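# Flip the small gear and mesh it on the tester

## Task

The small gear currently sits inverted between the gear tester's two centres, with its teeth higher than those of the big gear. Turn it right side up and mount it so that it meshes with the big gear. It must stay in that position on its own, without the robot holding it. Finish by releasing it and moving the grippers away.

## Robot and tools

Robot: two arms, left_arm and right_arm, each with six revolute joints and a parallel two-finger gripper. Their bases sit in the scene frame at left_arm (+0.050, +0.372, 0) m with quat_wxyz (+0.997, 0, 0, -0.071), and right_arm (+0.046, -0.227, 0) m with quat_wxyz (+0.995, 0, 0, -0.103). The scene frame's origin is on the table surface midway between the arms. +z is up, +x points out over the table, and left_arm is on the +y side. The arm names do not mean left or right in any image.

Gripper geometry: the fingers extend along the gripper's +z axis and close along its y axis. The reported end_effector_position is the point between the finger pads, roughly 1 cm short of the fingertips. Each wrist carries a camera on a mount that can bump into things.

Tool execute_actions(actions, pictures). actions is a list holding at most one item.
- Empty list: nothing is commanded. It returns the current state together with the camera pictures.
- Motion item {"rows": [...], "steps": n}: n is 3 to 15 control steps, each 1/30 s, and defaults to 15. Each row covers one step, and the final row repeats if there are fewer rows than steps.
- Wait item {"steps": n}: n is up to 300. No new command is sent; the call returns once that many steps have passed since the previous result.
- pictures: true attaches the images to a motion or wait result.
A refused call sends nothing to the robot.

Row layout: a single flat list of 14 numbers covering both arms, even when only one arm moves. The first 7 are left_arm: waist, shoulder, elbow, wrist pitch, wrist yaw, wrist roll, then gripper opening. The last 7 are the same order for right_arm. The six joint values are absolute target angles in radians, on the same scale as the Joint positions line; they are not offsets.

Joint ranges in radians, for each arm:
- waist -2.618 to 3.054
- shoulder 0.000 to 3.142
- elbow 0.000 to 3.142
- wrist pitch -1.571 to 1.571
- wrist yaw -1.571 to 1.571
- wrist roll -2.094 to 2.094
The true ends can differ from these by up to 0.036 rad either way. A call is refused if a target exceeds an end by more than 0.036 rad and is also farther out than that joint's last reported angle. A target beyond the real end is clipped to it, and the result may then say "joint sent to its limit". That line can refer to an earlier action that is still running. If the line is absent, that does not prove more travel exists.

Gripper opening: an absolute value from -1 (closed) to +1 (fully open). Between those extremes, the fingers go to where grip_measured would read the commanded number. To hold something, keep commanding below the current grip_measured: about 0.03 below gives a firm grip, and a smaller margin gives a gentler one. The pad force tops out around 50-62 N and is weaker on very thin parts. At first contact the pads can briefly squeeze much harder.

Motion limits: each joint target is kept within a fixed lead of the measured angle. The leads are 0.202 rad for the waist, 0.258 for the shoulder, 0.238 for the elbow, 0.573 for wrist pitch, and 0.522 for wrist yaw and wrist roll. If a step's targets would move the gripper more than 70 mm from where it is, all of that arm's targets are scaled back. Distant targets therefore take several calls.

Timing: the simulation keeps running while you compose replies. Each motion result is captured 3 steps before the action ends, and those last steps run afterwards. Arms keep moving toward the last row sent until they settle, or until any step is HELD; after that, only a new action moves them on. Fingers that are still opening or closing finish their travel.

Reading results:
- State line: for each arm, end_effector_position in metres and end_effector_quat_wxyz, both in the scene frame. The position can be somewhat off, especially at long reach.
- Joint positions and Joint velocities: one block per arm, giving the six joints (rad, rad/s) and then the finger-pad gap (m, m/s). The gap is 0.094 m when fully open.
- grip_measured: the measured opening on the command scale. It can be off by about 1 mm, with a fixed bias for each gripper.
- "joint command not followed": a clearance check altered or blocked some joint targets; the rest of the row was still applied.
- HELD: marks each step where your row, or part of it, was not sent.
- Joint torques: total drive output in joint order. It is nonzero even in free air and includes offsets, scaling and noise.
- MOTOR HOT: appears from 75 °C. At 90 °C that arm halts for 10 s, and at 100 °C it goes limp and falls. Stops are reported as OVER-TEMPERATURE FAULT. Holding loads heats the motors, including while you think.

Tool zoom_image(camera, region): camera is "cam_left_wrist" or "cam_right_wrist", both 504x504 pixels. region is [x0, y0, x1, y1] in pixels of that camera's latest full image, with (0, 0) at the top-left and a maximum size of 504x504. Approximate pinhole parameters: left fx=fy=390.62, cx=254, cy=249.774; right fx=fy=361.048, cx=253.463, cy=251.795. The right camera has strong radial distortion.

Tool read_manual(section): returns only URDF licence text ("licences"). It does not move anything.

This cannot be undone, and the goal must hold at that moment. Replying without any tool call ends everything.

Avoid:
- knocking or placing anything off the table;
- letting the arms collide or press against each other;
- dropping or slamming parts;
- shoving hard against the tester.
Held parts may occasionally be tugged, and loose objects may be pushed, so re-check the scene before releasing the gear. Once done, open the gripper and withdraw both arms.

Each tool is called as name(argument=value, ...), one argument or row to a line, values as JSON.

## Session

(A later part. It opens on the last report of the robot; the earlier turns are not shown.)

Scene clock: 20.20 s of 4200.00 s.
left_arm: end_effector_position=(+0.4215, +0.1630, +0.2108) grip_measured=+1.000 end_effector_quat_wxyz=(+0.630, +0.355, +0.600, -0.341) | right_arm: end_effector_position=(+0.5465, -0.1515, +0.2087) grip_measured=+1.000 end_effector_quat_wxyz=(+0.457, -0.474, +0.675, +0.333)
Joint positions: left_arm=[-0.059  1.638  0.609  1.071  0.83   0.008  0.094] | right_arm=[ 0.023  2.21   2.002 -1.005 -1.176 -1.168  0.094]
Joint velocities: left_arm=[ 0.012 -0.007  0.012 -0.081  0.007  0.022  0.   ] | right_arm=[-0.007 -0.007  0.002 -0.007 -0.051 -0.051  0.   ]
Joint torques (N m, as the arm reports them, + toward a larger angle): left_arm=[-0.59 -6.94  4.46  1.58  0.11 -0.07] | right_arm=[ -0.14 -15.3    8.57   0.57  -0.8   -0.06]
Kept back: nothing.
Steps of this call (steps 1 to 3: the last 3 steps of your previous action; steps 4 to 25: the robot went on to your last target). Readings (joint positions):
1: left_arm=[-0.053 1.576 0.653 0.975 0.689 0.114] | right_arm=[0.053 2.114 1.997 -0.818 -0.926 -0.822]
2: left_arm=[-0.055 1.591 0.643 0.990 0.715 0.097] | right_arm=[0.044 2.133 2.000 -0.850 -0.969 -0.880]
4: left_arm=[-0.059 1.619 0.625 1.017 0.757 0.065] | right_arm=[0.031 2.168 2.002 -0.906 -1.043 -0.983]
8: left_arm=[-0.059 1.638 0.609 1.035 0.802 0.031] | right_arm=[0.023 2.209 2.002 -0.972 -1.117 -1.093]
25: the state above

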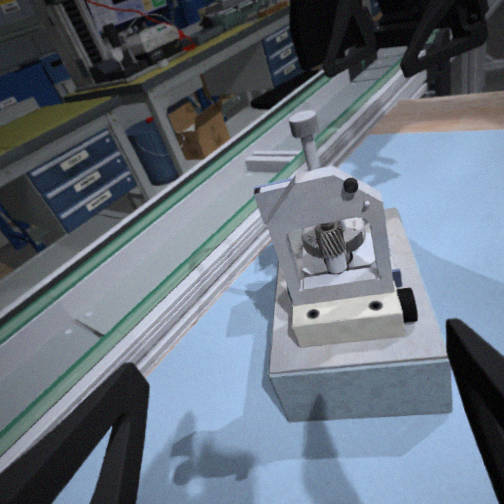

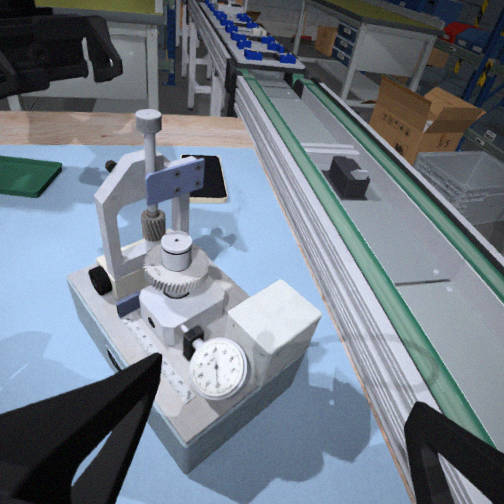

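execute_actions(
  actions=[
    {"rows": [[-0.065,1.65,0.61,1.08,0.83,0,0.9,0.021,2.185,2.035,-1.024,-1.2,-1.176,1],[-0.075,1.67,0.615,1.095,0.82,0,0.8,0.021,2.185,2.035,-1.024,-1.2,-1.176,1],[-0.088,1.695,0.62,1.11,0.81,0,0.7,0.021,2.185,2.035,-1.024,-1.2,-1.176,1],[-0.10,1.72,0.627,1.127,0.80,0,0.6,0.021,2.185,2.035,-1.024,-1.2,-1.176,1],[-0.113,1.75,0.635,1.145,0.785,0,0.5,0.021,2.185,2.035,-1.024,-1.2,-1.176,1],[-0.126,1.78,0.642,1.163,0.772,0,0.4,0.021,2.185,2.035,-1.024,-1.2,-1.176,1],[-0.139,1.81,0.65,1.181,0.76,0,0.3,0.021,2.185,2.035,-1.024,-1.2,-1.176,1],[-0.152,1.84,0.657,1.199,0.747,0,0.2,0.021,2.185,2.035,-1.024,-1.2,-1.176,1],[-0.165,1.87,0.665,1.217,0.734,0,0.1,0.021,2.185,2.035,-1.024,-1.2,-1.176,1],[-0.178,1.90,0.672,1.235,0.72,0,0.0,0.021,2.185,2.035,-1.024,-1.2,-1.176,1],[-0.191,1.93,0.68,1.253,0.707,0,-0.1,0.021,2.185,2.035,-1.024,-1.2,-1.176,1],[-0.204,1.955,0.687,1.27,0.695,0,-0.2,0.021,2.185,2.035,-1.024,-1.2,-1.176,1],[-0.215,1.978,0.694,1.286,0.683,0,-0.3,0.021,2.185,2.035,-1.024,-1.2,-1.176,1],[-0.223,1.994,0.70,1.298,0.674,0,-0.4,0.021,2.185,2.035,-1.024,-1.2,-1.176,1],[-0.2274,2.003,0.705,1.305,0.669,0,-0.4,0.021,2.185,2.035,-1.024,-1.2,-1.176,1]], "steps": 15},
  ],
)

execute_actions(
  actions=[
    {"steps": 25},
  ],
  pictures=true,
)

Scene clock: 25.77 s of 4200.00 s.
left_arm: end_effector_position=(+0.4301, +0.1211, +0.1457) grip_measured=-0.147 end_effector_quat_wxyz=(+0.593, +0.358, +0.624, -0.361) | right_arm: end_effector_position=(+0.5464, -0.1514, +0.2089) grip_measured=+1.000 end_effector_quat_wxyz=(+0.457, -0.475, +0.674, +0.333)
Joint positions: left_arm=[-0.173  1.896  0.648  1.2    0.752  0.007  0.04 ] | right_arm=[ 0.023  2.21   2.002 -1.005 -1.177 -1.17   0.094]
Joint velocities: left_arm=[-0.379  0.852  0.193  0.344 -0.33   0.007 -0.103] | right_arm=[ 0.002 -0.012 -0.002 -0.007 -0.081 -0.066  0.   ]
Joint torques (N m, as the arm reports them, + toward a larger angle): left_arm=[-0.64 -8.56  6.24  1.71 -0.07 -0.09] | right_arm=[ -0.14 -15.31   8.57   0.56  -0.83  -0.06]
Steps of this call (steps 1 to 30: the robot went on to your last target; steps 31 to 90: nothing new was sent; then 2.17 s passed at rest; steps 91 to 102: the first 12 steps of this action). Readings (joint positions):
91: left_arm=[-0.059 1.638 0.609 1.072 0.830 0.007] | right_arm=[0.023 2.210 2.002 -1.005 -1.177 -1.170]
92: left_arm=[-0.060 1.640 0.609 1.075 0.830 0.007] | right_arm=[0.023 2.210 2.002 -1.005 -1.177 -1.170]
94: left_arm=[-0.068 1.660 0.609 1.098 0.824 0.007] | right_arm=[0.023 2.210 2.002 -1.005 -1.177 -1.170]
98: left_arm=[-0.118 1.768 0.622 1.149 0.796 0.007] | right_arm=[0.023 2.210 2.002 -1.005 -1.177 -1.170]
102: the state above

Scene clock: 26.60 s of 4200.00 s.
left_arm: end_effector_position=(+0.4374, +0.1044, +0.1333) grip_measured=-0.398 end_effector_quat_wxyz=(+0.608, +0.354, +0.617, -0.352) | right_arm: end_effector_position=(+0.5464, -0.1514, +0.2089) grip_measured=+1.000 end_effector_quat_wxyz=(+0.457, -0.475, +0.674, +0.333)
Joint positions: left_arm=[-0.224  1.997  0.68   1.3    0.679  0.007  0.028] | right_arm=[ 0.023  2.21   2.002 -1.005 -1.177 -1.17   0.094]
Joint velocities: left_arm=[-0.002 -0.002  0.007  0.022  0.007  0.007  0.001] | right_arm=[ 0.022 -0.002 -0.002 -0.066  0.022 -0.022  0.   ]
Joint torques (N m, as the arm reports them, + toward a larger angle): left_arm=[-0.1  -9.25  5.65  1.68 -0.13 -0.04] | right_arm=[ -0.17 -15.3    8.55   0.56  -0.82  -0.06]
Kept back: nothing.
Steps of this call (steps 1 to 3: the last 3 steps of your previous action; steps 4 to 25: the robot went on to your last target). Readings (joint positions):
1: left_arm=[-0.186 1.925 0.655 1.214 0.741 0.007] | right_arm=[0.023 2.210 2.002 -1.005 -1.177 -1.170]
2: left_arm=[-0.198 1.950 0.661 1.226 0.730 0.007] | right_arm=[0.023 2.210 2.002 -1.005 -1.177 -1.170]
4: left_arm=[-0.216 1.986 0.670 1.245 0.711 0.007] | right_arm=[0.023 2.210 2.002 -1.005 -1.177 -1.170]
8: left_arm=[-0.224 1.997 0.674 1.270 0.693 0.007] | right_arm=[0.023 2.210 2.002 -1.005 -1.177 -1.170]
25: the state above

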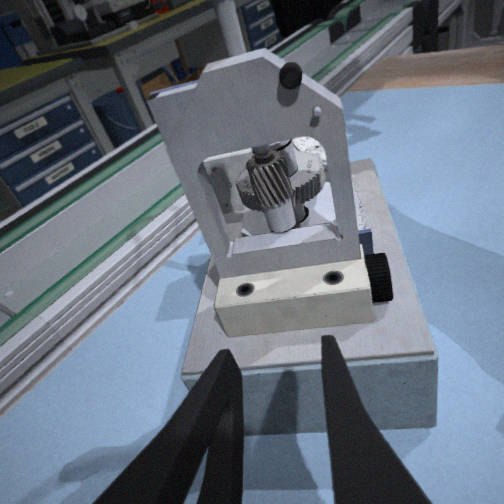

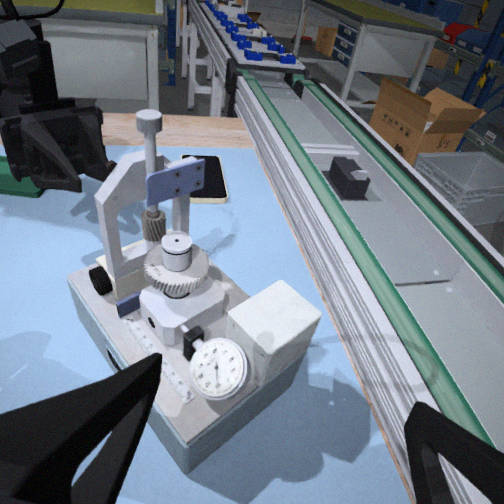

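zoom_image(
  camera="cam_left_wrist",
  region=[190, 100, 370, 280],
)

Region (190, 100, 370, 280) of cam_left_wrist's 504x504 image, scaled by 2.800, with more detail than that image has.

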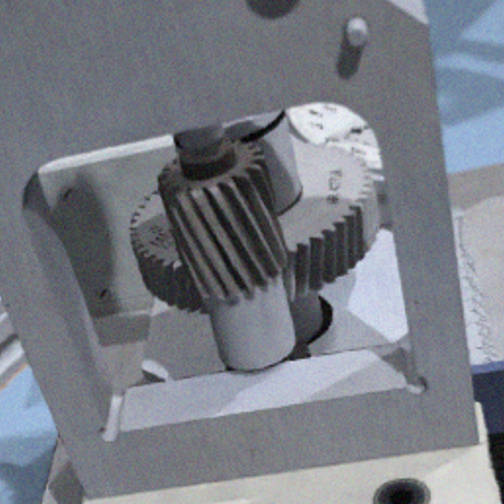

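execute_actions(
  actions=[
    {"rows": [[-0.232,2.008,0.715,1.302,0.665,0,-0.4,0.021,2.185,2.035,-1.024,-1.2,-1.176,1],[-0.238,2.015,0.73,1.296,0.658,0,-0.4,0.021,2.185,2.035,-1.024,-1.2,-1.176,1],[-0.245,2.023,0.746,1.289,0.651,0,-0.4,0.021,2.185,2.035,-1.024,-1.2,-1.176,1],[-0.252,2.031,0.762,1.282,0.643,0,-0.4,0.021,2.185,2.035,-1.024,-1.2,-1.176,1],[-0.259,2.039,0.778,1.275,0.635,0,-0.4,0.021,2.185,2.035,-1.024,-1.2,-1.176,1],[-0.266,2.047,0.794,1.268,0.628,0,-0.4,0.021,2.185,2.035,-1.024,-1.2,-1.176,1],[-0.273,2.055,0.81,1.261,0.62,0,-0.4,0.021,2.185,2.035,-1.024,-1.2,-1.176,1],[-0.280,2.063,0.826,1.254,0.612,0,-0.4,0.021,2.185,2.035,-1.024,-1.2,-1.176,1],[-0.287,2.071,0.842,1.247,0.605,0,-0.4,0.021,2.185,2.035,-1.024,-1.2,-1.176,1],[-0.294,2.079,0.858,1.24,0.597,0,-0.4,0.021,2.185,2.035,-1.024,-1.2,-1.176,1],[-0.301,2.087,0.874,1.233,0.59,0,-0.4,0.021,2.185,2.035,-1.024,-1.2,-1.176,1],[-0.308,2.094,0.889,1.227,0.583,0,-0.4,0.021,2.185,2.035,-1.024,-1.2,-1.176,1],[-0.313,2.099,0.899,1.223,0.577,0,-0.4,0.021,2.185,2.035,-1.024,-1.2,-1.176,1],[-0.3165,2.102,0.905,1.22,0.574,0,-0.4,0.021,2.185,2.035,-1.024,-1.2,-1.176,1]], "steps": 15},
  ],
)

execute_actions(
  actions=[
    {"steps": 20},
  ],
  pictures=true,
)

Scene clock: 28.20 s of 4200.00 s.
left_arm: end_effector_position=(+0.4614, +0.0709, +0.1512) grip_measured=-0.398 end_effector_quat_wxyz=(+0.630, +0.358, +0.594, -0.351) | right_arm: end_effector_position=(+0.5464, -0.1514, +0.2089) grip_measured=+1.000 end_effector_quat_wxyz=(+0.457, -0.475, +0.674, +0.333)
Joint positions: left_arm=[-0.287  2.064  0.839  1.273  0.621  0.007  0.028] | right_arm=[ 0.023  2.21   2.002 -1.005 -1.177 -1.17   0.094]
Joint velocities: left_arm=[-0.198  0.237  0.437 -0.139 -0.198 -0.022 -0.   ] | right_arm=[ 0.002 -0.017  0.002  0.022 -0.037  0.051  0.   ]
Joint torques (N m, as the arm reports them, + toward a larger angle): left_arm=[-0.34 -9.35  5.95  1.43 -0.09 -0.08] | right_arm=[ -0.14 -15.31   8.56   0.57  -0.82  -0.06]
Steps of this call (steps 1 to 15: the robot went on to your last target; steps 16 to 36: nothing new was sent; steps 37 to 48: the first 12 steps of this action). Readings (joint positions):
37: left_arm=[-0.224 1.997 0.680 1.301 0.679 0.007] | right_arm=[0.023 2.210 2.002 -1.005 -1.177 -1.170]
38: left_arm=[-0.225 1.997 0.683 1.300 0.677 0.007] | right_arm=[0.023 2.210 2.002 -1.005 -1.177 -1.170]
40: left_arm=[-0.229 2.005 0.704 1.300 0.671 0.007] | right_arm=[0.023 2.210 2.002 -1.005 -1.177 -1.170]
44: left_arm=[-0.255 2.032 0.774 1.292 0.648 0.007] | right_arm=[0.023 2.210 2.002 -1.005 -1.177 -1.170]
48: the state above

Scene clock: 28.87 s of 4200.00 s.
left_arm: end_effector_position=(+0.4675, +0.0597, +0.1480) grip_measured=-0.398 end_effector_quat_wxyz=(+0.626, +0.354, +0.601, -0.348) | right_arm: end_effector_position=(+0.5464, -0.1514, +0.2089) grip_measured=+1.000 end_effector_quat_wxyz=(+0.457, -0.475, +0.674, +0.333)
Joint positions: left_arm=[-0.312  2.086  0.88   1.239  0.585  0.007  0.028] | right_arm=[ 0.023  2.21   2.002 -1.005 -1.177 -1.17   0.094]
Joint velocities: left_arm=[-0.007 -0.022  0.002 -0.037 -0.007 -0.081  0.   ] | right_arm=[ 0.002 -0.007 -0.012 -0.022 -0.007 -0.066  0.   ]
Joint torques (N m, as the arm reports them, + toward a larger angle): left_arm=[-0.26 -9.7   5.99  1.46 -0.09 -0.01] | right_arm=[ -0.16 -15.3    8.55   0.56  -0.82  -0.06]
Kept back: nothing.
Steps of this call (steps 1 to 3: the last 3 steps of your previous action; steps 4 to 20: the robot went on to your last target). Readings (joint positions):
1: left_arm=[-0.294 2.072 0.853 1.267 0.615 0.007] | right_arm=[0.023 2.210 2.002 -1.005 -1.177 -1.170]
2: left_arm=[-0.300 2.078 0.866 1.261 0.609 0.007] | right_arm=[0.023 2.210 2.002 -1.005 -1.177 -1.170]
4: left_arm=[-0.309 2.085 0.878 1.252 0.600 0.007] | right_arm=[0.023 2.210 2.002 -1.005 -1.177 -1.170]
8: left_arm=[-0.312 2.086 0.880 1.244 0.591 0.007] | right_arm=[0.023 2.210 2.002 -1.005 -1.177 -1.170]
20: the state above

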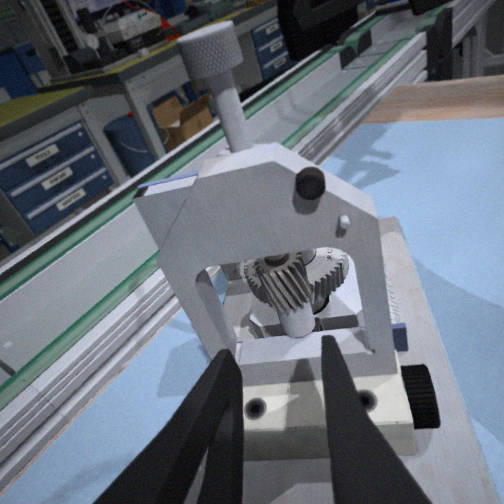

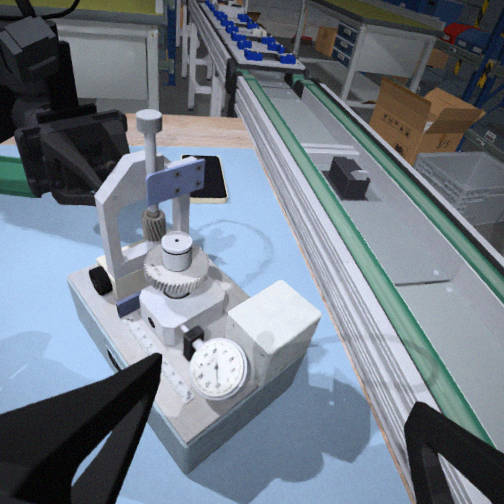

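execute_actions(
  actions=[
    {"rows": [[-0.3165,2.106,0.905,1.212,0.574,0,-0.4,0.021,2.185,2.035,-1.024,-1.2,-1.176,1],[-0.3165,2.110,0.905,1.204,0.574,0,-0.4,0.021,2.185,2.035,-1.024,-1.2,-1.176,1],[-0.3165,2.1125,0.905,1.197,0.574,-0.01,-0.4,0.021,2.185,2.035,-1.024,-1.2,-1.176,1]], "steps": 15},
  ],
)

execute_actions(
  actions=[
    {"steps": 10},
  ],
  pictures=true,
)

Scene clock: 29.53 s of 4200.00 s.
left_arm: end_effector_position=(+0.4680, +0.0596, +0.1367) grip_measured=-0.398 end_effector_quat_wxyz=(+0.613, +0.350, +0.615, -0.351) | right_arm: end_effector_position=(+0.5464, -0.1514, +0.2089) grip_measured=+1.000 end_effector_quat_wxyz=(+0.457, -0.475, +0.674, +0.333)
Joint positions: left_arm=[-0.312  2.099  0.88   1.216  0.584 -0.002  0.028] | right_arm=[ 0.023  2.21   2.002 -1.005 -1.177 -1.17   0.094]
Joint velocities: left_arm=[-0.002 -0.002 -0.007 -0.066  0.081 -0.037 -0.001] | right_arm=[ 0.002 -0.027 -0.012 -0.051  0.051  0.007  0.   ]
Joint torques (N m, as the arm reports them, + toward a larger angle): left_arm=[ -0.37 -10.12   6.02   1.54  -0.13  -0.04] | right_arm=[ -0.14 -15.27   8.54   0.56  -0.82  -0.06]
Steps of this call (steps 1 to 8: the robot went on to your last target; steps 9 to 20: the first 12 steps of this action). Readings (joint positions):
9: left_arm=[-0.312 2.086 0.880 1.238 0.584 0.007] | right_arm=[0.023 2.210 2.002 -1.005 -1.177 -1.170]
10: left_arm=[-0.312 2.086 0.880 1.236 0.584 0.007] | right_arm=[0.023 2.210 2.002 -1.005 -1.177 -1.170]
12: left_arm=[-0.312 2.087 0.880 1.230 0.584 0.004] | right_arm=[0.023 2.210 2.002 -1.005 -1.177 -1.170]
16: left_arm=[-0.312 2.096 0.880 1.222 0.584 -0.000] | right_arm=[0.023 2.210 2.002 -1.005 -1.177 -1.170]
20: the state above

Scene clock: 29.87 s of 4200.00 s.
left_arm: end_effector_position=(+0.4680, +0.0596, +0.1366) grip_measured=-0.398 end_effector_quat_wxyz=(+0.612, +0.350, +0.616, -0.352) | right_arm: end_effector_position=(+0.5464, -0.1514, +0.2089) grip_measured=+1.000 end_effector_quat_wxyz=(+0.457, -0.475, +0.674, +0.333)
Joint positions: left_arm=[-0.312  2.099  0.88   1.215  0.584 -0.003  0.028] | right_arm=[ 0.023  2.21   2.002 -1.005 -1.177 -1.17   0.094]
Joint velocities: left_arm=[-0.002  0.002 -0.007 -0.051  0.007 -0.022  0.   ] | right_arm=[ 0.022 -0.017  0.002 -0.022  0.081 -0.007  0.   ]
Joint torques (N m, as the arm reports them, + toward a larger angle): left_arm=[ -0.19 -10.21   5.88   1.51  -0.12  -0.05] | right_arm=[ -0.16 -15.29   8.56   0.57  -0.82  -0.07]
Kept back: nothing.
Steps of this call (steps 1 to 3: the last 3 steps of your previous action; steps 4 to 10: the robot went on to your last target). Readings (joint positions):
1: left_arm=[-0.312 2.099 0.880 1.216 0.584 -0.002] | right_arm=[0.023 2.210 2.002 -1.005 -1.177 -1.170]
2: left_arm=[-0.312 2.099 0.880 1.216 0.584 -0.002] | right_arm=[0.023 2.210 2.002 -1.005 -1.177 -1.170]
4: left_arm=[-0.312 2.099 0.880 1.215 0.584 -0.002] | right_arm=[0.023 2.210 2.002 -1.005 -1.177 -1.170]
8: left_arm=[-0.312 2.099 0.880 1.215 0.584 -0.003] | right_arm=[0.023 2.210 2.002 -1.005 -1.177 -1.170]
10: the state above

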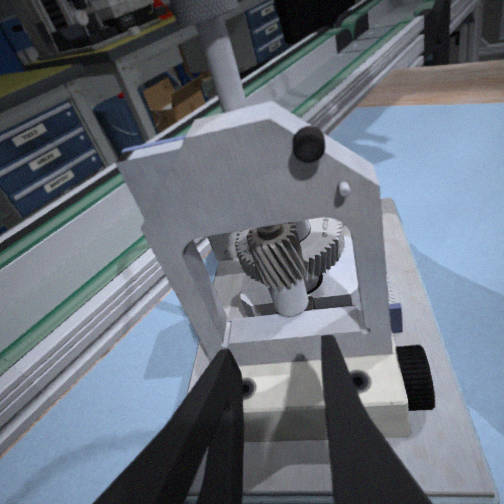

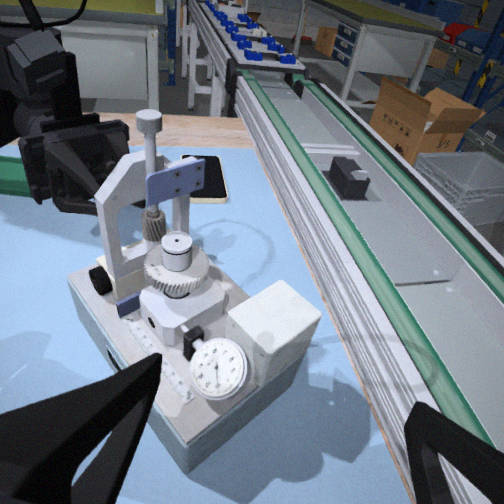

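zoom_image(
  camera="cam_left_wrist",
  region=[170, 190, 390, 410],
)

zoom_image(
  camera="cam_right_wrist",
  region=[20, 110, 220, 310],
)

Region (170, 190, 390, 410) of cam_left_wrist's 504x504 image, scaled by 2.291, with more detail than that image has.

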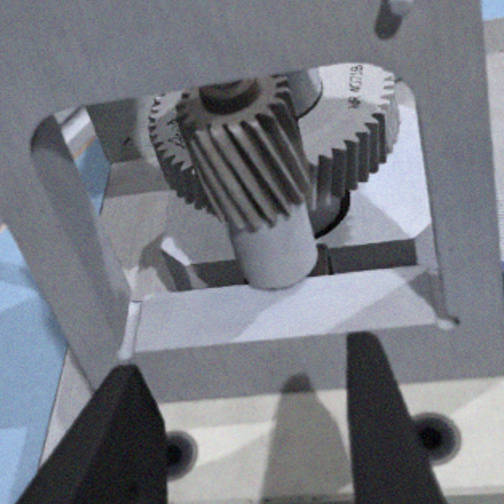

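Region (20, 110, 220, 310) of cam_right_wrist's 504x504 image, scaled by 2.520, with more detail than that image has.

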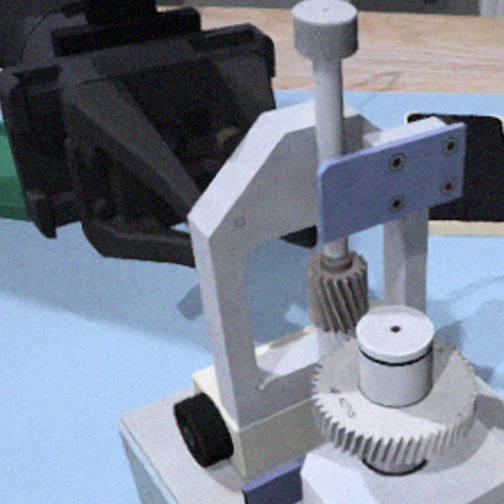

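execute_actions(
  actions=[
    {"rows": [[-0.319,2.115,0.912,1.19,0.572,-0.005,-0.4,0.021,2.185,2.035,-1.024,-1.2,-1.176,1],[-0.322,2.119,0.92,1.184,0.569,-0.005,-0.4,0.021,2.185,2.035,-1.024,-1.2,-1.176,1],[-0.325,2.123,0.928,1.179,0.566,-0.005,-0.4,0.021,2.185,2.035,-1.024,-1.2,-1.176,1],[-0.328,2.127,0.936,1.174,0.563,-0.005,-0.4,0.021,2.185,2.035,-1.024,-1.2,-1.176,1],[-0.331,2.131,0.944,1.17,0.56,-0.005,-0.4,0.021,2.185,2.035,-1.024,-1.2,-1.176,1],[-0.334,2.135,0.952,1.166,0.557,-0.005,-0.4,0.021,2.185,2.035,-1.024,-1.2,-1.176,1],[-0.337,2.139,0.96,1.162,0.554,-0.005,-0.4,0.021,2.185,2.035,-1.024,-1.2,-1.176,1],[-0.340,2.143,0.968,1.158,0.551,-0.005,-0.4,0.021,2.185,2.035,-1.024,-1.2,-1.176,1],[-0.343,2.147,0.976,1.154,0.548,-0.005,-0.4,0.021,2.185,2.035,-1.024,-1.2,-1.176,1],[-0.346,2.151,0.984,1.151,0.545,-0.005,-0.4,0.021,2.185,2.035,-1.024,-1.2,-1.176,1],[-0.349,2.154,0.992,1.149,0.542,-0.005,-0.4,0.021,2.185,2.035,-1.024,-1.2,-1.176,1],[-0.351,2.156,0.999,1.148,0.54,-0.005,-0.4,0.021,2.185,2.035,-1.024,-1.2,-1.176,1],[-0.3525,2.1575,1.003,1.147,0.538,-0.005,-0.4,0.021,2.185,2.035,-1.024,-1.2,-1.176,1]], "steps": 15},
  ],
)

execute_actions(
  actions=[
    {"steps": 20},
  ],
  pictures=true,
)

Scene clock: 30.93 s of 4200.00 s.
left_arm: end_effector_position=(+0.4790, +0.0435, +0.1390) grip_measured=-0.398 end_effector_quat_wxyz=(+0.614, +0.350, +0.613, -0.352) | right_arm: end_effector_position=(+0.5464, -0.1514, +0.2089) grip_measured=+1.000 end_effector_quat_wxyz=(+0.457, -0.475, +0.674, +0.333)
Joint positions: left_arm=[-0.337  2.136  0.96   1.179  0.561 -0.003  0.028] | right_arm=[ 0.023  2.21   2.002 -1.005 -1.177 -1.17   0.094]
Joint velocities: left_arm=[-0.076  0.1    0.217 -0.154 -0.066  0.007 -0.001] | right_arm=[ 0.012  0.002 -0.012 -0.066 -0.037 -0.022  0.   ]
Joint torques (N m, as the arm reports them, + toward a larger angle): left_arm=[ -0.38 -10.48   6.37   1.55  -0.16  -0.01] | right_arm=[ -0.17 -15.3    8.56   0.57  -0.82  -0.07]
Steps of this call (steps 1 to 15: the robot went on to your last target; steps 16 to 20: nothing new was sent; steps 21 to 32: the first 12 steps of this action). Readings (joint positions):
21: left_arm=[-0.312 2.099 0.880 1.215 0.584 -0.003] | right_arm=[0.023 2.210 2.002 -1.005 -1.177 -1.170]
22: left_arm=[-0.312 2.099 0.881 1.213 0.584 -0.003] | right_arm=[0.023 2.210 2.002 -1.005 -1.177 -1.170]
24: left_arm=[-0.313 2.104 0.894 1.207 0.581 -0.003] | right_arm=[0.023 2.210 2.002 -1.005 -1.177 -1.170]
28: left_arm=[-0.322 2.120 0.929 1.193 0.571 -0.003] | right_arm=[0.023 2.210 2.002 -1.005 -1.177 -1.170]
32: the state above

Scene clock: 31.60 s of 4200.00 s.
left_arm: end_effector_position=(+0.4811, +0.0392, +0.1393) grip_measured=-0.398 end_effector_quat_wxyz=(+0.614, +0.349, +0.615, -0.351) | right_arm: end_effector_position=(+0.5464, -0.1514, +0.2089) grip_measured=+1.000 end_effector_quat_wxyz=(+0.457, -0.475, +0.674, +0.333)
Joint positions: left_arm=[-0.346  2.142  0.977  1.166  0.548 -0.003  0.028] | right_arm=[ 0.023  2.21   2.002 -1.005 -1.177 -1.17   0.094]
Joint velocities: left_arm=[ 0.007 -0.012  0.007 -0.066 -0.037  0.11  -0.001] | right_arm=[-0.007 -0.007 -0.017  0.037 -0.051 -0.022  0.   ]
Joint torques (N m, as the arm reports them, + toward a larger angle): left_arm=[ -0.48 -10.57   6.38   1.48  -0.11   0.  ] | right_arm=[ -0.14 -15.31   8.55   0.57  -0.82  -0.07]
Kept back: nothing.
Steps of this call (steps 1 to 3: the last 3 steps of your previous action; steps 4 to 20: the robot went on to your last target). Readings (joint positions):
1: left_arm=[-0.340 2.139 0.967 1.176 0.558 -0.003] | right_arm=[0.023 2.210 2.002 -1.005 -1.177 -1.170]
2: left_arm=[-0.343 2.141 0.972 1.173 0.556 -0.003] | right_arm=[0.023 2.210 2.002 -1.005 -1.177 -1.170]
4: left_arm=[-0.345 2.142 0.976 1.171 0.553 -0.003] | right_arm=[0.023 2.210 2.002 -1.005 -1.177 -1.170]
8: left_arm=[-0.346 2.142 0.977 1.168 0.550 -0.003] | right_arm=[0.023 2.210 2.002 -1.005 -1.177 -1.170]
20: the state above

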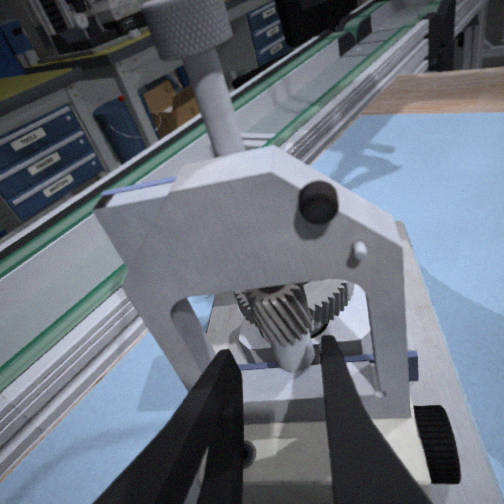

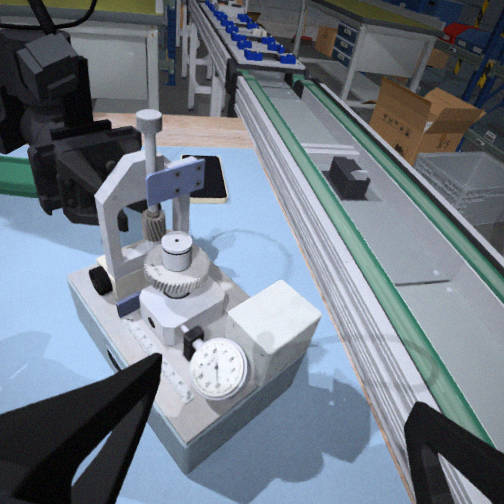

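zoom_image(
  camera="cam_right_wrist",
  region=[85, 160, 205, 280],
)

zoom_image(
  camera="cam_left_wrist",
  region=[170, 250, 400, 430],
)

Region (85, 160, 205, 280) of cam_right_wrist's 504x504 image, scaled by 4.200, with more detail than that image has.

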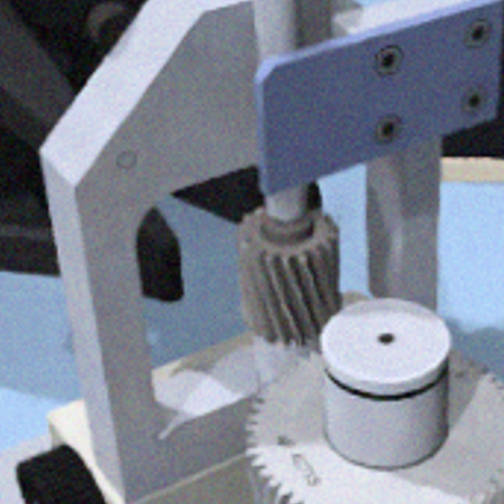

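Region (170, 250, 400, 430) of cam_left_wrist's 504x504 image, scaled by 2.191, with more detail than that image has; it fills the top 394 rows of this view, and the rest is white.

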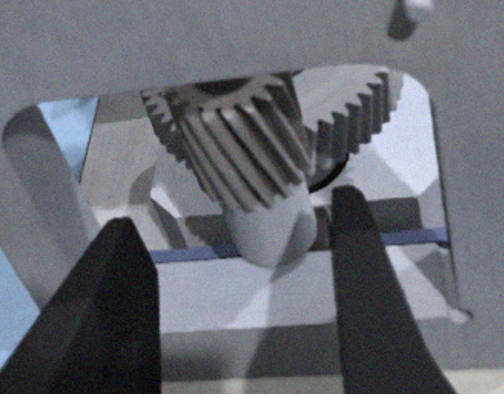

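execute_actions(
  actions=[
    {"rows": [[-0.356,2.160,1.010,1.140,0.536,-0.005,-0.4,0.021,2.185,2.035,-1.024,-1.2,-1.176,1],[-0.359,2.164,1.018,1.134,0.533,-0.005,-0.4,0.021,2.185,2.035,-1.024,-1.2,-1.176,1],[-0.362,2.168,1.026,1.129,0.530,-0.005,-0.4,0.021,2.185,2.035,-1.024,-1.2,-1.176,1],[-0.365,2.172,1.034,1.124,0.528,-0.005,-0.4,0.021,2.185,2.035,-1.024,-1.2,-1.176,1],[-0.368,2.176,1.042,1.12,0.525,-0.005,-0.4,0.021,2.185,2.035,-1.024,-1.2,-1.176,1],[-0.370,2.180,1.050,1.116,0.523,-0.005,-0.4,0.021,2.185,2.035,-1.024,-1.2,-1.176,1],[-0.373,2.184,1.058,1.112,0.520,-0.005,-0.4,0.021,2.185,2.035,-1.024,-1.2,-1.176,1],[-0.375,2.188,1.066,1.108,0.518,-0.005,-0.4,0.021,2.185,2.035,-1.024,-1.2,-1.176,1],[-0.378,2.192,1.074,1.104,0.515,-0.005,-0.4,0.021,2.185,2.035,-1.024,-1.2,-1.176,1],[-0.380,2.196,1.082,1.100,0.513,-0.005,-0.4,0.021,2.185,2.035,-1.024,-1.2,-1.176,1],[-0.382,2.200,1.090,1.097,0.511,-0.005,-0.4,0.021,2.185,2.035,-1.024,-1.2,-1.176,1],[-0.384,2.204,1.098,1.095,0.509,-0.005,-0.4,0.021,2.185,2.035,-1.024,-1.2,-1.176,1],[-0.386,2.207,1.104,1.094,0.507,-0.005,-0.4,0.021,2.185,2.035,-1.024,-1.2,-1.176,1],[-0.387,2.209,1.108,1.093,0.506,-0.005,-0.4,0.021,2.185,2.035,-1.024,-1.2,-1.176,1]], "steps": 15},
  ],
)

execute_actions(
  actions=[
    {"steps": 20},
  ],
  pictures=true,
)

Scene clock: 32.47 s of 4200.00 s.
left_arm: end_effector_position=(+0.4902, +0.0215, +0.1408) grip_measured=-0.398 end_effector_quat_wxyz=(+0.614, +0.351, +0.612, -0.353) | right_arm: end_effector_position=(+0.5464, -0.1514, +0.2089) grip_measured=+1.000 end_effector_quat_wxyz=(+0.457, -0.475, +0.674, +0.333)
Joint positions: left_arm=[-0.372  2.182  1.058  1.128  0.528 -0.003  0.028] | right_arm=[ 0.023  2.21   2.002 -1.005 -1.177 -1.17   0.094]
Joint velocities: left_arm=[-0.071  0.105  0.237 -0.154 -0.051  0.007 -0.001] | right_arm=[-0.012 -0.002 -0.017  0.022  0.022 -0.095  0.   ]
Joint torques (N m, as the arm reports them, + toward a larger angle): left_arm=[ -0.65 -11.03   6.49   1.55  -0.13  -0.05] | right_arm=[ -0.14 -15.3    8.54   0.57  -0.82  -0.06]
Steps of this call (steps 1 to 14: the robot went on to your last target; steps 15 to 26: the first 12 steps of this action). Readings (joint positions):
15: left_arm=[-0.346 2.142 0.977 1.165 0.548 -0.003] | right_arm=[0.023 2.210 2.002 -1.005 -1.177 -1.170]
16: left_arm=[-0.346 2.142 0.979 1.163 0.548 -0.003] | right_arm=[0.023 2.210 2.002 -1.005 -1.177 -1.170]
18: left_arm=[-0.348 2.149 0.992 1.157 0.545 -0.003] | right_arm=[0.023 2.210 2.002 -1.005 -1.177 -1.170]
22: left_arm=[-0.359 2.165 1.026 1.143 0.536 -0.003] | right_arm=[0.023 2.210 2.002 -1.005 -1.177 -1.170]
26: the state above

Scene clock: 33.13 s of 4200.00 s.
left_arm: end_effector_position=(+0.4935, +0.0169, +0.1397) grip_measured=-0.398 end_effector_quat_wxyz=(+0.613, +0.350, +0.615, -0.352) | right_arm: end_effector_position=(+0.5464, -0.1514, +0.2089) grip_measured=+1.000 end_effector_quat_wxyz=(+0.457, -0.475, +0.674, +0.333)
Joint positions: left_arm=[-0.379  2.194  1.081  1.112  0.516 -0.003  0.028] | right_arm=[ 0.023  2.21   2.002 -1.005 -1.177 -1.17   0.094]
Joint velocities: left_arm=[-0.017 -0.022 -0.002  0.037  0.007 -0.007  0.   ] | right_arm=[ 0.012  0.002 -0.012 -0.037  0.051  0.037  0.   ]
Joint torques (N m, as the arm reports them, + toward a larger angle): left_arm=[ -0.57 -11.28   6.64   1.53  -0.12   0.02] | right_arm=[ -0.14 -15.29   8.56   0.56  -0.82  -0.06]
Kept back: nothing.
Steps of this call (steps 1 to 3: the last 3 steps of your previous action; steps 4 to 20: the robot went on to your last target). Readings (joint positions):
1: left_arm=[-0.374 2.186 1.066 1.125 0.526 -0.003] | right_arm=[0.023 2.210 2.002 -1.005 -1.177 -1.170]
2: left_arm=[-0.376 2.189 1.072 1.122 0.525 -0.003] | right_arm=[0.023 2.210 2.002 -1.005 -1.177 -1.170]
4: left_arm=[-0.379 2.193 1.080 1.118 0.521 -0.003] | right_arm=[0.023 2.210 2.002 -1.005 -1.177 -1.170]
8: left_arm=[-0.379 2.194 1.081 1.114 0.518 -0.003] | right_arm=[0.023 2.210 2.002 -1.005 -1.177 -1.170]
20: the state above

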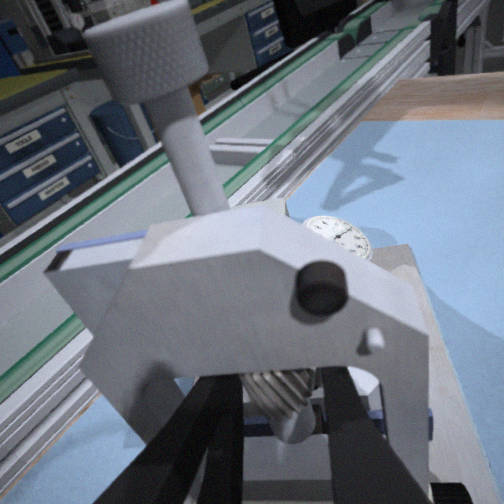

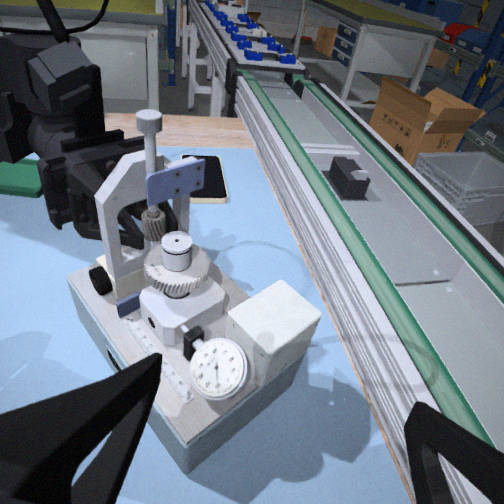

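zoom_image(
  camera="cam_right_wrist",
  region=[85, 160, 205, 280],
)

zoom_image(
  camera="cam_left_wrist",
  region=[190, 330, 400, 504],
)

Region (85, 160, 205, 280) of cam_right_wrist's 504x504 image, scaled by 4.200, with more detail than that image has.

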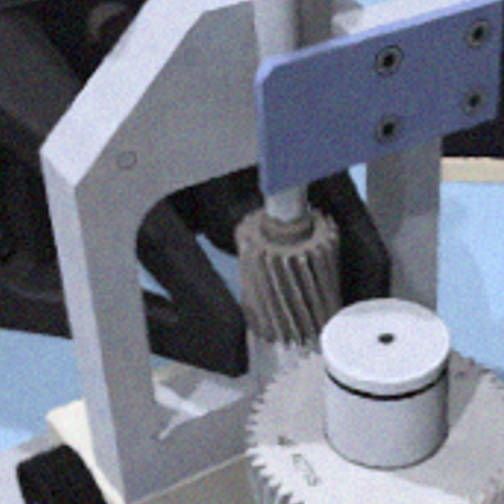

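Region (190, 330, 400, 504) of cam_left_wrist's 504x504 image, scaled by 2.400, with more detail than that image has; it fills the top 418 rows of this view, and the rest is white.

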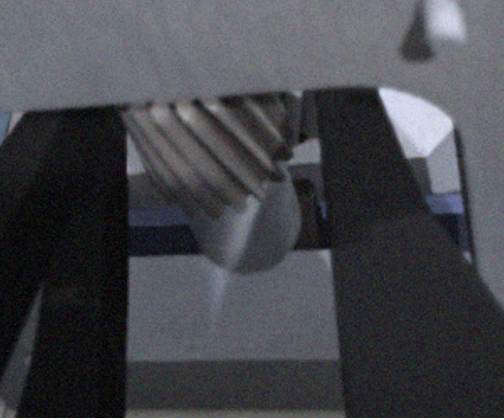

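execute_actions(
  actions=[
    {"rows": [[-0.387,2.209,1.108,1.093,0.506,-0.005,-0.43,0.021,2.185,2.035,-1.024,-1.2,-1.176,1],[-0.387,2.209,1.108,1.093,0.506,-0.005,-0.46,0.021,2.185,2.035,-1.024,-1.2,-1.176,1],[-0.387,2.209,1.108,1.093,0.506,-0.005,-0.49,0.021,2.185,2.035,-1.024,-1.2,-1.176,1],[-0.387,2.209,1.108,1.093,0.506,-0.005,-0.52,0.021,2.185,2.035,-1.024,-1.2,-1.176,1],[-0.387,2.209,1.108,1.093,0.506,-0.005,-0.54,0.021,2.185,2.035,-1.024,-1.2,-1.176,1],[-0.387,2.209,1.108,1.093,0.506,-0.005,-0.56,0.021,2.185,2.035,-1.024,-1.2,-1.176,1],[-0.387,2.209,1.108,1.093,0.506,-0.005,-0.575,0.021,2.185,2.035,-1.024,-1.2,-1.176,1],[-0.387,2.209,1.108,1.093,0.506,-0.005,-0.59,0.021,2.185,2.035,-1.024,-1.2,-1.176,1],[-0.387,2.209,1.108,1.093,0.506,-0.005,-0.60,0.021,2.185,2.035,-1.024,-1.2,-1.176,1],[-0.387,2.209,1.108,1.093,0.506,-0.005,-0.61,0.021,2.185,2.035,-1.024,-1.2,-1.176,1]], "steps": 15},
  ],
)

Scene clock: 33.93 s of 4200.00 s.
left_arm: end_effector_position=(+0.4939, +0.0171, +0.1397) grip_measured=-0.606 end_effector_quat_wxyz=(+0.614, +0.349, +0.615, -0.351) | right_arm: end_effector_position=(+0.5464, -0.1514, +0.2089) grip_measured=+1.000 end_effector_quat_wxyz=(+0.457, -0.475, +0.674, +0.333)
Joint positions: left_arm=[-0.379  2.194  1.081  1.112  0.514 -0.003  0.018] | right_arm=[ 0.023  2.21   2.002 -1.005 -1.177 -1.17   0.094]
Joint velocities: left_arm=[-0.017 -0.002  0.007 -0.037 -0.051 -0.037  0.   ] | right_arm=[-0.017 -0.007 -0.012  0.037  0.066 -0.007  0.   ]
Joint torques (N m, as the arm reports them, + toward a larger angle): left_arm=[ -0.44 -11.45   6.44   1.53  -0.11   0.  ] | right_arm=[ -0.17 -15.3    8.55   0.56  -0.82  -0.06]
Steps of this call (steps 1 to 12: the robot went on to your last target; steps 13 to 24: the first 12 steps of this action). Readings (joint positions):
13: left_arm=[-0.379 2.194 1.081 1.112 0.516 -0.003] | right_arm=[0.023 2.210 2.002 -1.005 -1.177 -1.170]
14: left_arm=[-0.379 2.194 1.081 1.112 0.516 -0.003] | right_arm=[0.023 2.210 2.002 -1.005 -1.177 -1.170]
16: left_arm=[-0.379 2.194 1.081 1.112 0.516 -0.003] | right_arm=[0.023 2.210 2.002 -1.005 -1.177 -1.170]
20: left_arm=[-0.379 2.194 1.081 1.112 0.516 -0.003] | right_arm=[0.023 2.210 2.002 -1.005 -1.177 -1.170]
24: the state above

execute_actions(
  actions=[
    {"rows": [[-0.387,2.209,1.108,1.093,0.506,-0.005,-0.62,0.021,2.185,2.035,-1.024,-1.2,-1.176,1],[-0.387,2.209,1.108,1.093,0.506,-0.005,-0.63,0.021,2.185,2.035,-1.024,-1.2,-1.176,1],[-0.387,2.209,1.108,1.093,0.506,-0.005,-0.64,0.021,2.185,2.035,-1.024,-1.2,-1.176,1]], "steps": 10},
  ],
  pictures=true,
)

Scene clock: 34.30 s of 4200.00 s.
left_arm: end_effector_position=(+0.4939, +0.0171, +0.1397) grip_measured=-0.627 end_effector_quat_wxyz=(+0.614, +0.350, +0.615, -0.350) | right_arm: end_effector_position=(+0.5464, -0.1514, +0.2089) grip_measured=+1.000 end_effector_quat_wxyz=(+0.457, -0.475, +0.674, +0.333)
Joint positions: left_arm=[-0.379  2.194  1.081  1.112  0.514 -0.     0.018] | right_arm=[ 0.023  2.21   2.002 -1.005 -1.177 -1.17   0.094]
Joint velocities: left_arm=[-0.007 -0.012  0.002  0.007  0.007 -0.007  0.   ] | right_arm=[ 0.012  0.012  0.002  0.037 -0.051  0.066  0.   ]
Joint torques (N m, as the arm reports them, + toward a larger angle): left_arm=[ -0.45 -11.48   6.54   1.51  -0.08  -0.03] | right_arm=[ -0.16 -15.3    8.58   0.57  -0.82  -0.07]
Steps of this call (steps 1 to 3: the last 3 steps of your previous action; step 4: the robot went on to your last target; steps 5 to 11: the first 7 steps of this action). Readings (joint positions):
5: left_arm=[-0.379 2.194 1.081 1.112 0.514 -0.003] | right_arm=[0.023 2.210 2.002 -1.005 -1.177 -1.170]
6: left_arm=[-0.379 2.194 1.081 1.112 0.514 -0.003] | right_arm=[0.023 2.210 2.002 -1.005 -1.177 -1.170]
8: left_arm=[-0.379 2.194 1.081 1.112 0.514 -0.001] | right_arm=[0.023 2.210 2.002 -1.005 -1.177 -1.170]
11: the state above

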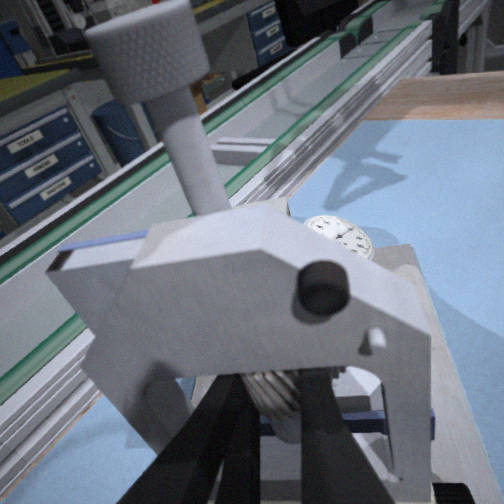

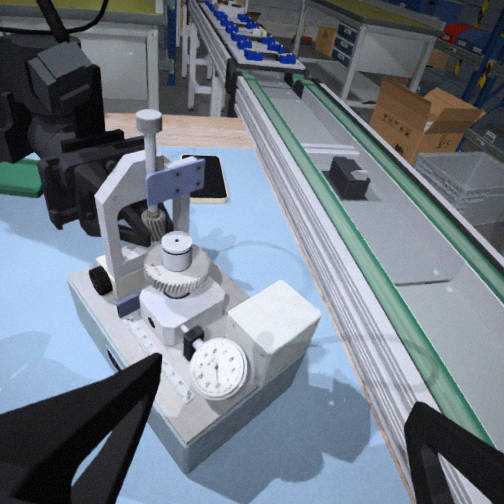

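zoom_image(
  camera="cam_right_wrist",
  region=[85, 160, 265, 410],
)

Region (85, 160, 265, 410) of cam_right_wrist's 504x504 image, scaled by 2.016, with more detail than that image has; it fills the left 363 columns of this view, and the rest is white.

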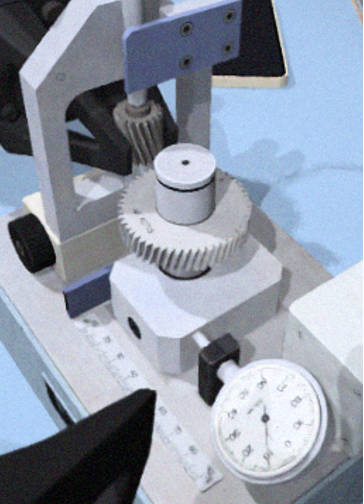

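zoom_image(
  camera="cam_right_wrist",
  region=[100, 90, 220, 210],
)

Region (100, 90, 220, 210) of cam_right_wrist's 504x504 image, scaled by 4.200, with more detail than that image has.

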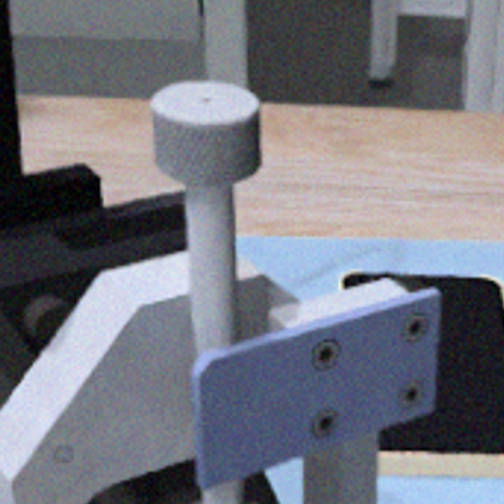

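execute_actions(
  actions=[
    {"rows": [[-0.387,2.209,1.108,1.093,0.506,-0.005,-0.65,0.03,2.17,2.025,-1.01,-1.195,-1.16,0.95],[-0.387,2.209,1.108,1.093,0.506,-0.005,-0.66,0.045,2.15,2.01,-0.99,-1.19,-1.14,0.9],[-0.387,2.209,1.108,1.093,0.506,-0.005,-0.66,0.065,2.128,1.99,-0.965,-1.183,-1.115,0.83],[-0.387,2.209,1.108,1.093,0.506,-0.005,-0.66,0.087,2.106,1.967,-0.937,-1.176,-1.09,0.76],[-0.387,2.209,1.108,1.093,0.506,-0.005,-0.66,0.109,2.084,1.942,-0.909,-1.169,-1.063,0.69],[-0.387,2.209,1.108,1.093,0.506,-0.005,-0.66,0.131,2.062,1.917,-0.88,-1.161,-1.036,0.62],[-0.387,2.209,1.108,1.093,0.506,-0.005,-0.66,0.153,2.04,1.891,-0.851,-1.153,-1.009,0.55],[-0.387,2.209,1.108,1.093,0.506,-0.005,-0.66,0.175,2.018,1.865,-0.822,-1.145,-0.982,0.48],[-0.387,2.209,1.108,1.093,0.506,-0.005,-0.66,0.197,1.996,1.839,-0.793,-1.137,-0.955,0.41],[-0.387,2.209,1.108,1.093,0.506,-0.005,-0.66,0.219,1.974,1.813,-0.764,-1.129,-0.928,0.34],[-0.387,2.209,1.108,1.093,0.506,-0.005,-0.66,0.241,1.952,1.787,-0.735,-1.121,-0.901,0.27],[-0.387,2.209,1.108,1.093,0.506,-0.005,-0.66,0.262,1.93,1.761,-0.706,-1.113,-0.874,0.2],[-0.387,2.209,1.108,1.093,0.506,-0.005,-0.66,0.28,1.91,1.735,-0.677,-1.106,-0.85,0.14],[-0.387,2.209,1.108,1.093,0.506,-0.005,-0.66,0.292,1.895,1.71,-0.65,-1.10,-0.83,0.09],[-0.387,2.209,1.108,1.093,0.506,-0.005,-0.66,0.30,1.885,1.69,-0.63,-1.095,-0.815,0.06]], "steps": 15},
  ],
)

execute_actions(
  actions=[
    {"steps": 25},
  ],
  pictures=true,
)

Scene clock: 36.80 s of 4200.00 s.
left_arm: end_effector_position=(+0.4939, +0.0172, +0.1396) grip_measured=-0.637 end_effector_quat_wxyz=(+0.614, +0.350, +0.615, -0.350) | right_arm: end_effector_position=(+0.5032, -0.0577, +0.2531) grip_measured=+0.237 end_effector_quat_wxyz=(-0.452, +0.522, -0.636, -0.344)
Joint positions: left_arm=[-0.379  2.194  1.081  1.111  0.513  0.     0.017] | right_arm=[ 0.221  1.995  1.819 -0.82  -1.134 -0.986  0.058]
Joint velocities: left_arm=[-0.012  0.012  0.007 -0.022 -0.007  0.007 -0.   ] | right_arm=[ 0.769 -0.73  -0.72   0.799  0.095  0.652 -0.071]
Joint torques (N m, as the arm reports them, + toward a larger angle): left_arm=[ -0.45 -11.35   6.54   1.54  -0.08  -0.04] | right_arm=[ -0.69 -13.49   5.49   0.95  -0.5    0.09]
Steps of this call (steps 1 to 3: the last 3 steps of your previous action; steps 4 to 15: the robot went on to your last target; steps 16 to 63: nothing new was sent; steps 64 to 75: the first 12 steps of this action). Readings (joint positions):
64: left_arm=[-0.379 2.194 1.081 1.112 0.513 -0.000] | right_arm=[0.023 2.210 2.002 -1.006 -1.177 -1.170]
65: left_arm=[-0.379 2.194 1.081 1.111 0.513 0.000] | right_arm=[0.023 2.208 2.002 -1.005 -1.176 -1.167]
67: left_arm=[-0.379 2.194 1.081 1.111 0.513 0.000] | right_arm=[0.033 2.192 1.991 -0.990 -1.171 -1.148]
71: left_arm=[-0.379 2.194 1.081 1.111 0.513 0.000] | right_arm=[0.105 2.102 1.913 -0.919 -1.153 -1.078]
75: the state above

Scene clock: 37.63 s of 4200.00 s.
left_arm: end_effector_position=(+0.4939, +0.0172, +0.1396) grip_measured=-0.637 end_effector_quat_wxyz=(+0.614, +0.350, +0.615, -0.350) | right_arm: end_effector_position=(+0.4868, -0.0222, +0.2650) grip_measured=+0.062 end_effector_quat_wxyz=(-0.457, +0.523, -0.631, -0.346)
Joint positions: left_arm=[-0.379  2.194  1.081  1.111  0.513  0.     0.017] | right_arm=[ 0.308  1.901  1.701 -0.641 -1.092 -0.825  0.05 ]
Joint velocities: left_arm=[-0.007 -0.002 -0.022  0.037  0.007  0.051 -0.001] | right_arm=[ 0.012  0.002 -0.007 -0.066 -0.051 -0.081 -0.001]
Joint torques (N m, as the arm reports them, + toward a larger angle): left_arm=[ -0.48 -11.31   6.61   1.52  -0.07  -0.03] | right_arm=[ -0.7  -12.19   5.87   1.21  -0.46   0.1 ]
Kept back: nothing.
Steps of this call (steps 1 to 3: the last 3 steps of your previous action; steps 4 to 25: the robot went on to your last target). Readings (joint positions):
1: left_arm=[-0.379 2.194 1.081 1.111 0.513 0.000] | right_arm=[0.248 1.971 1.794 -0.793 -1.130 -0.962]
2: left_arm=[-0.379 2.194 1.081 1.111 0.513 0.000] | right_arm=[0.271 1.948 1.769 -0.767 -1.125 -0.938]
4: left_arm=[-0.379 2.194 1.081 1.111 0.513 0.000] | right_arm=[0.303 1.913 1.728 -0.723 -1.118 -0.898]
8: left_arm=[-0.379 2.194 1.081 1.111 0.513 0.000] | right_arm=[0.312 1.901 1.707 -0.674 -1.106 -0.855]
25: the state above

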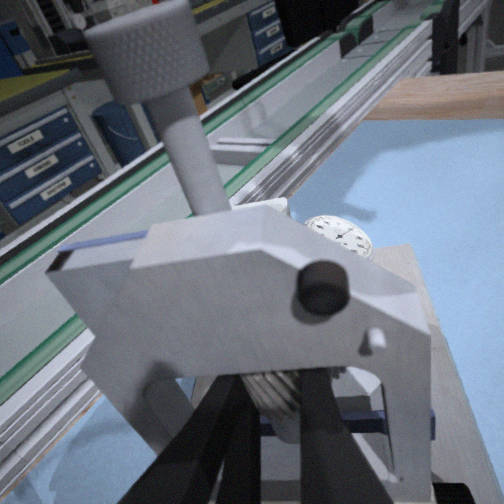

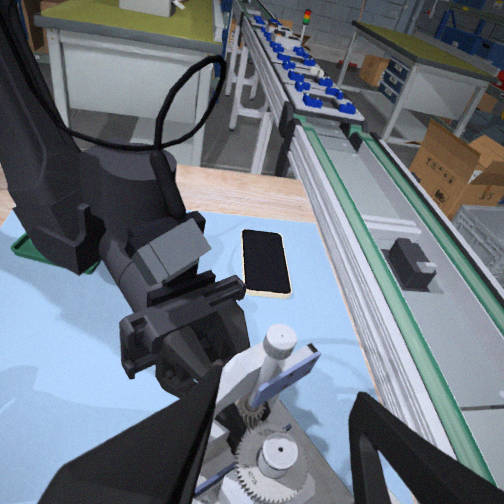

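execute_actions(
  actions=[],
)

Scene clock: 38.37 s of 4200.00 s.
left_arm: end_effector_position=(+0.4939, +0.0172, +0.1396) grip_measured=-0.637 end_effector_quat_wxyz=(+0.614, +0.350, +0.615, -0.350) | right_arm: end_effector_position=(+0.4868, -0.0222, +0.2651) grip_measured=+0.062 end_effector_quat_wxyz=(-0.457, +0.523, -0.631, -0.346)
Joint positions: left_arm=[-0.379  2.194  1.081  1.111  0.513  0.     0.017] | right_arm=[ 0.308  1.901  1.701 -0.641 -1.092 -0.824  0.05 ]
Joint velocities: left_arm=[-0.017  0.007 -0.012 -0.007  0.007 -0.037 -0.   ] | right_arm=[-0.007 -0.017 -0.002  0.022  0.007 -0.051 -0.   ]
Joint torques (N m, as the arm reports them, + toward a larger angle): left_arm=[ -0.46 -11.33   6.68   1.51  -0.09  -0.04] | right_arm=[ -0.68 -12.19   5.89   1.21  -0.46   0.09]
Kept back: nothing.
Steps of this call (steps 1 to 15: the robot went on to your last target; steps 16 to 22: nothing new was sent). Readings (joint positions):
1: left_arm=[-0.379 2.194 1.081 1.111 0.513 0.000] | right_arm=[0.308 1.901 1.701 -0.641 -1.092 -0.824]
2: left_arm=[-0.379 2.194 1.081 1.111 0.513 0.000] | right_arm=[0.308 1.901 1.701 -0.641 -1.092 -0.824]
4: left_arm=[-0.379 2.194 1.081 1.111 0.513 0.000] | right_arm=[0.308 1.901 1.701 -0.641 -1.092 -0.824]
8: left_arm=[-0.379 2.194 1.081 1.111 0.513 0.000] | right_arm=[0.308 1.901 1.701 -0.641 -1.092 -0.824]
22: the state above
All arms were judged still, so your last target was given up. Only a new action makes them travel on or press farther. Fingers that are still opening or closing keep moving.

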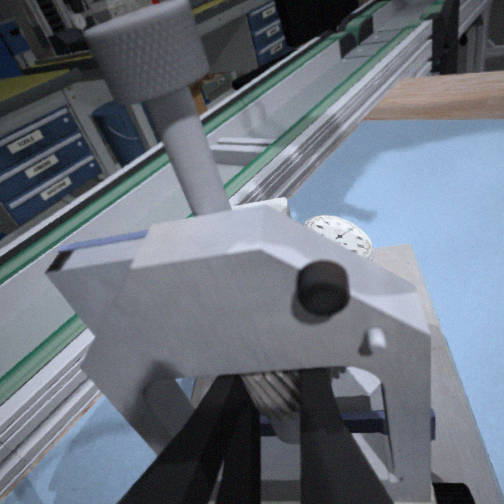

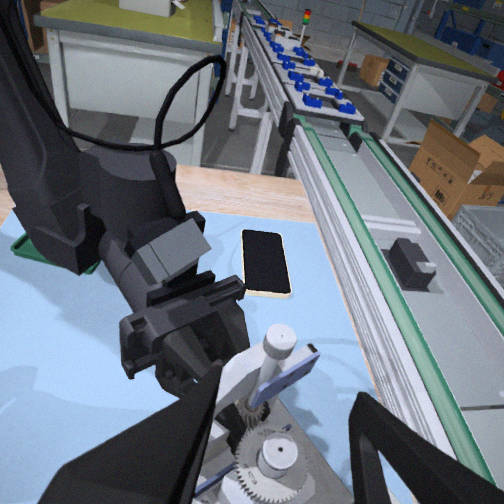

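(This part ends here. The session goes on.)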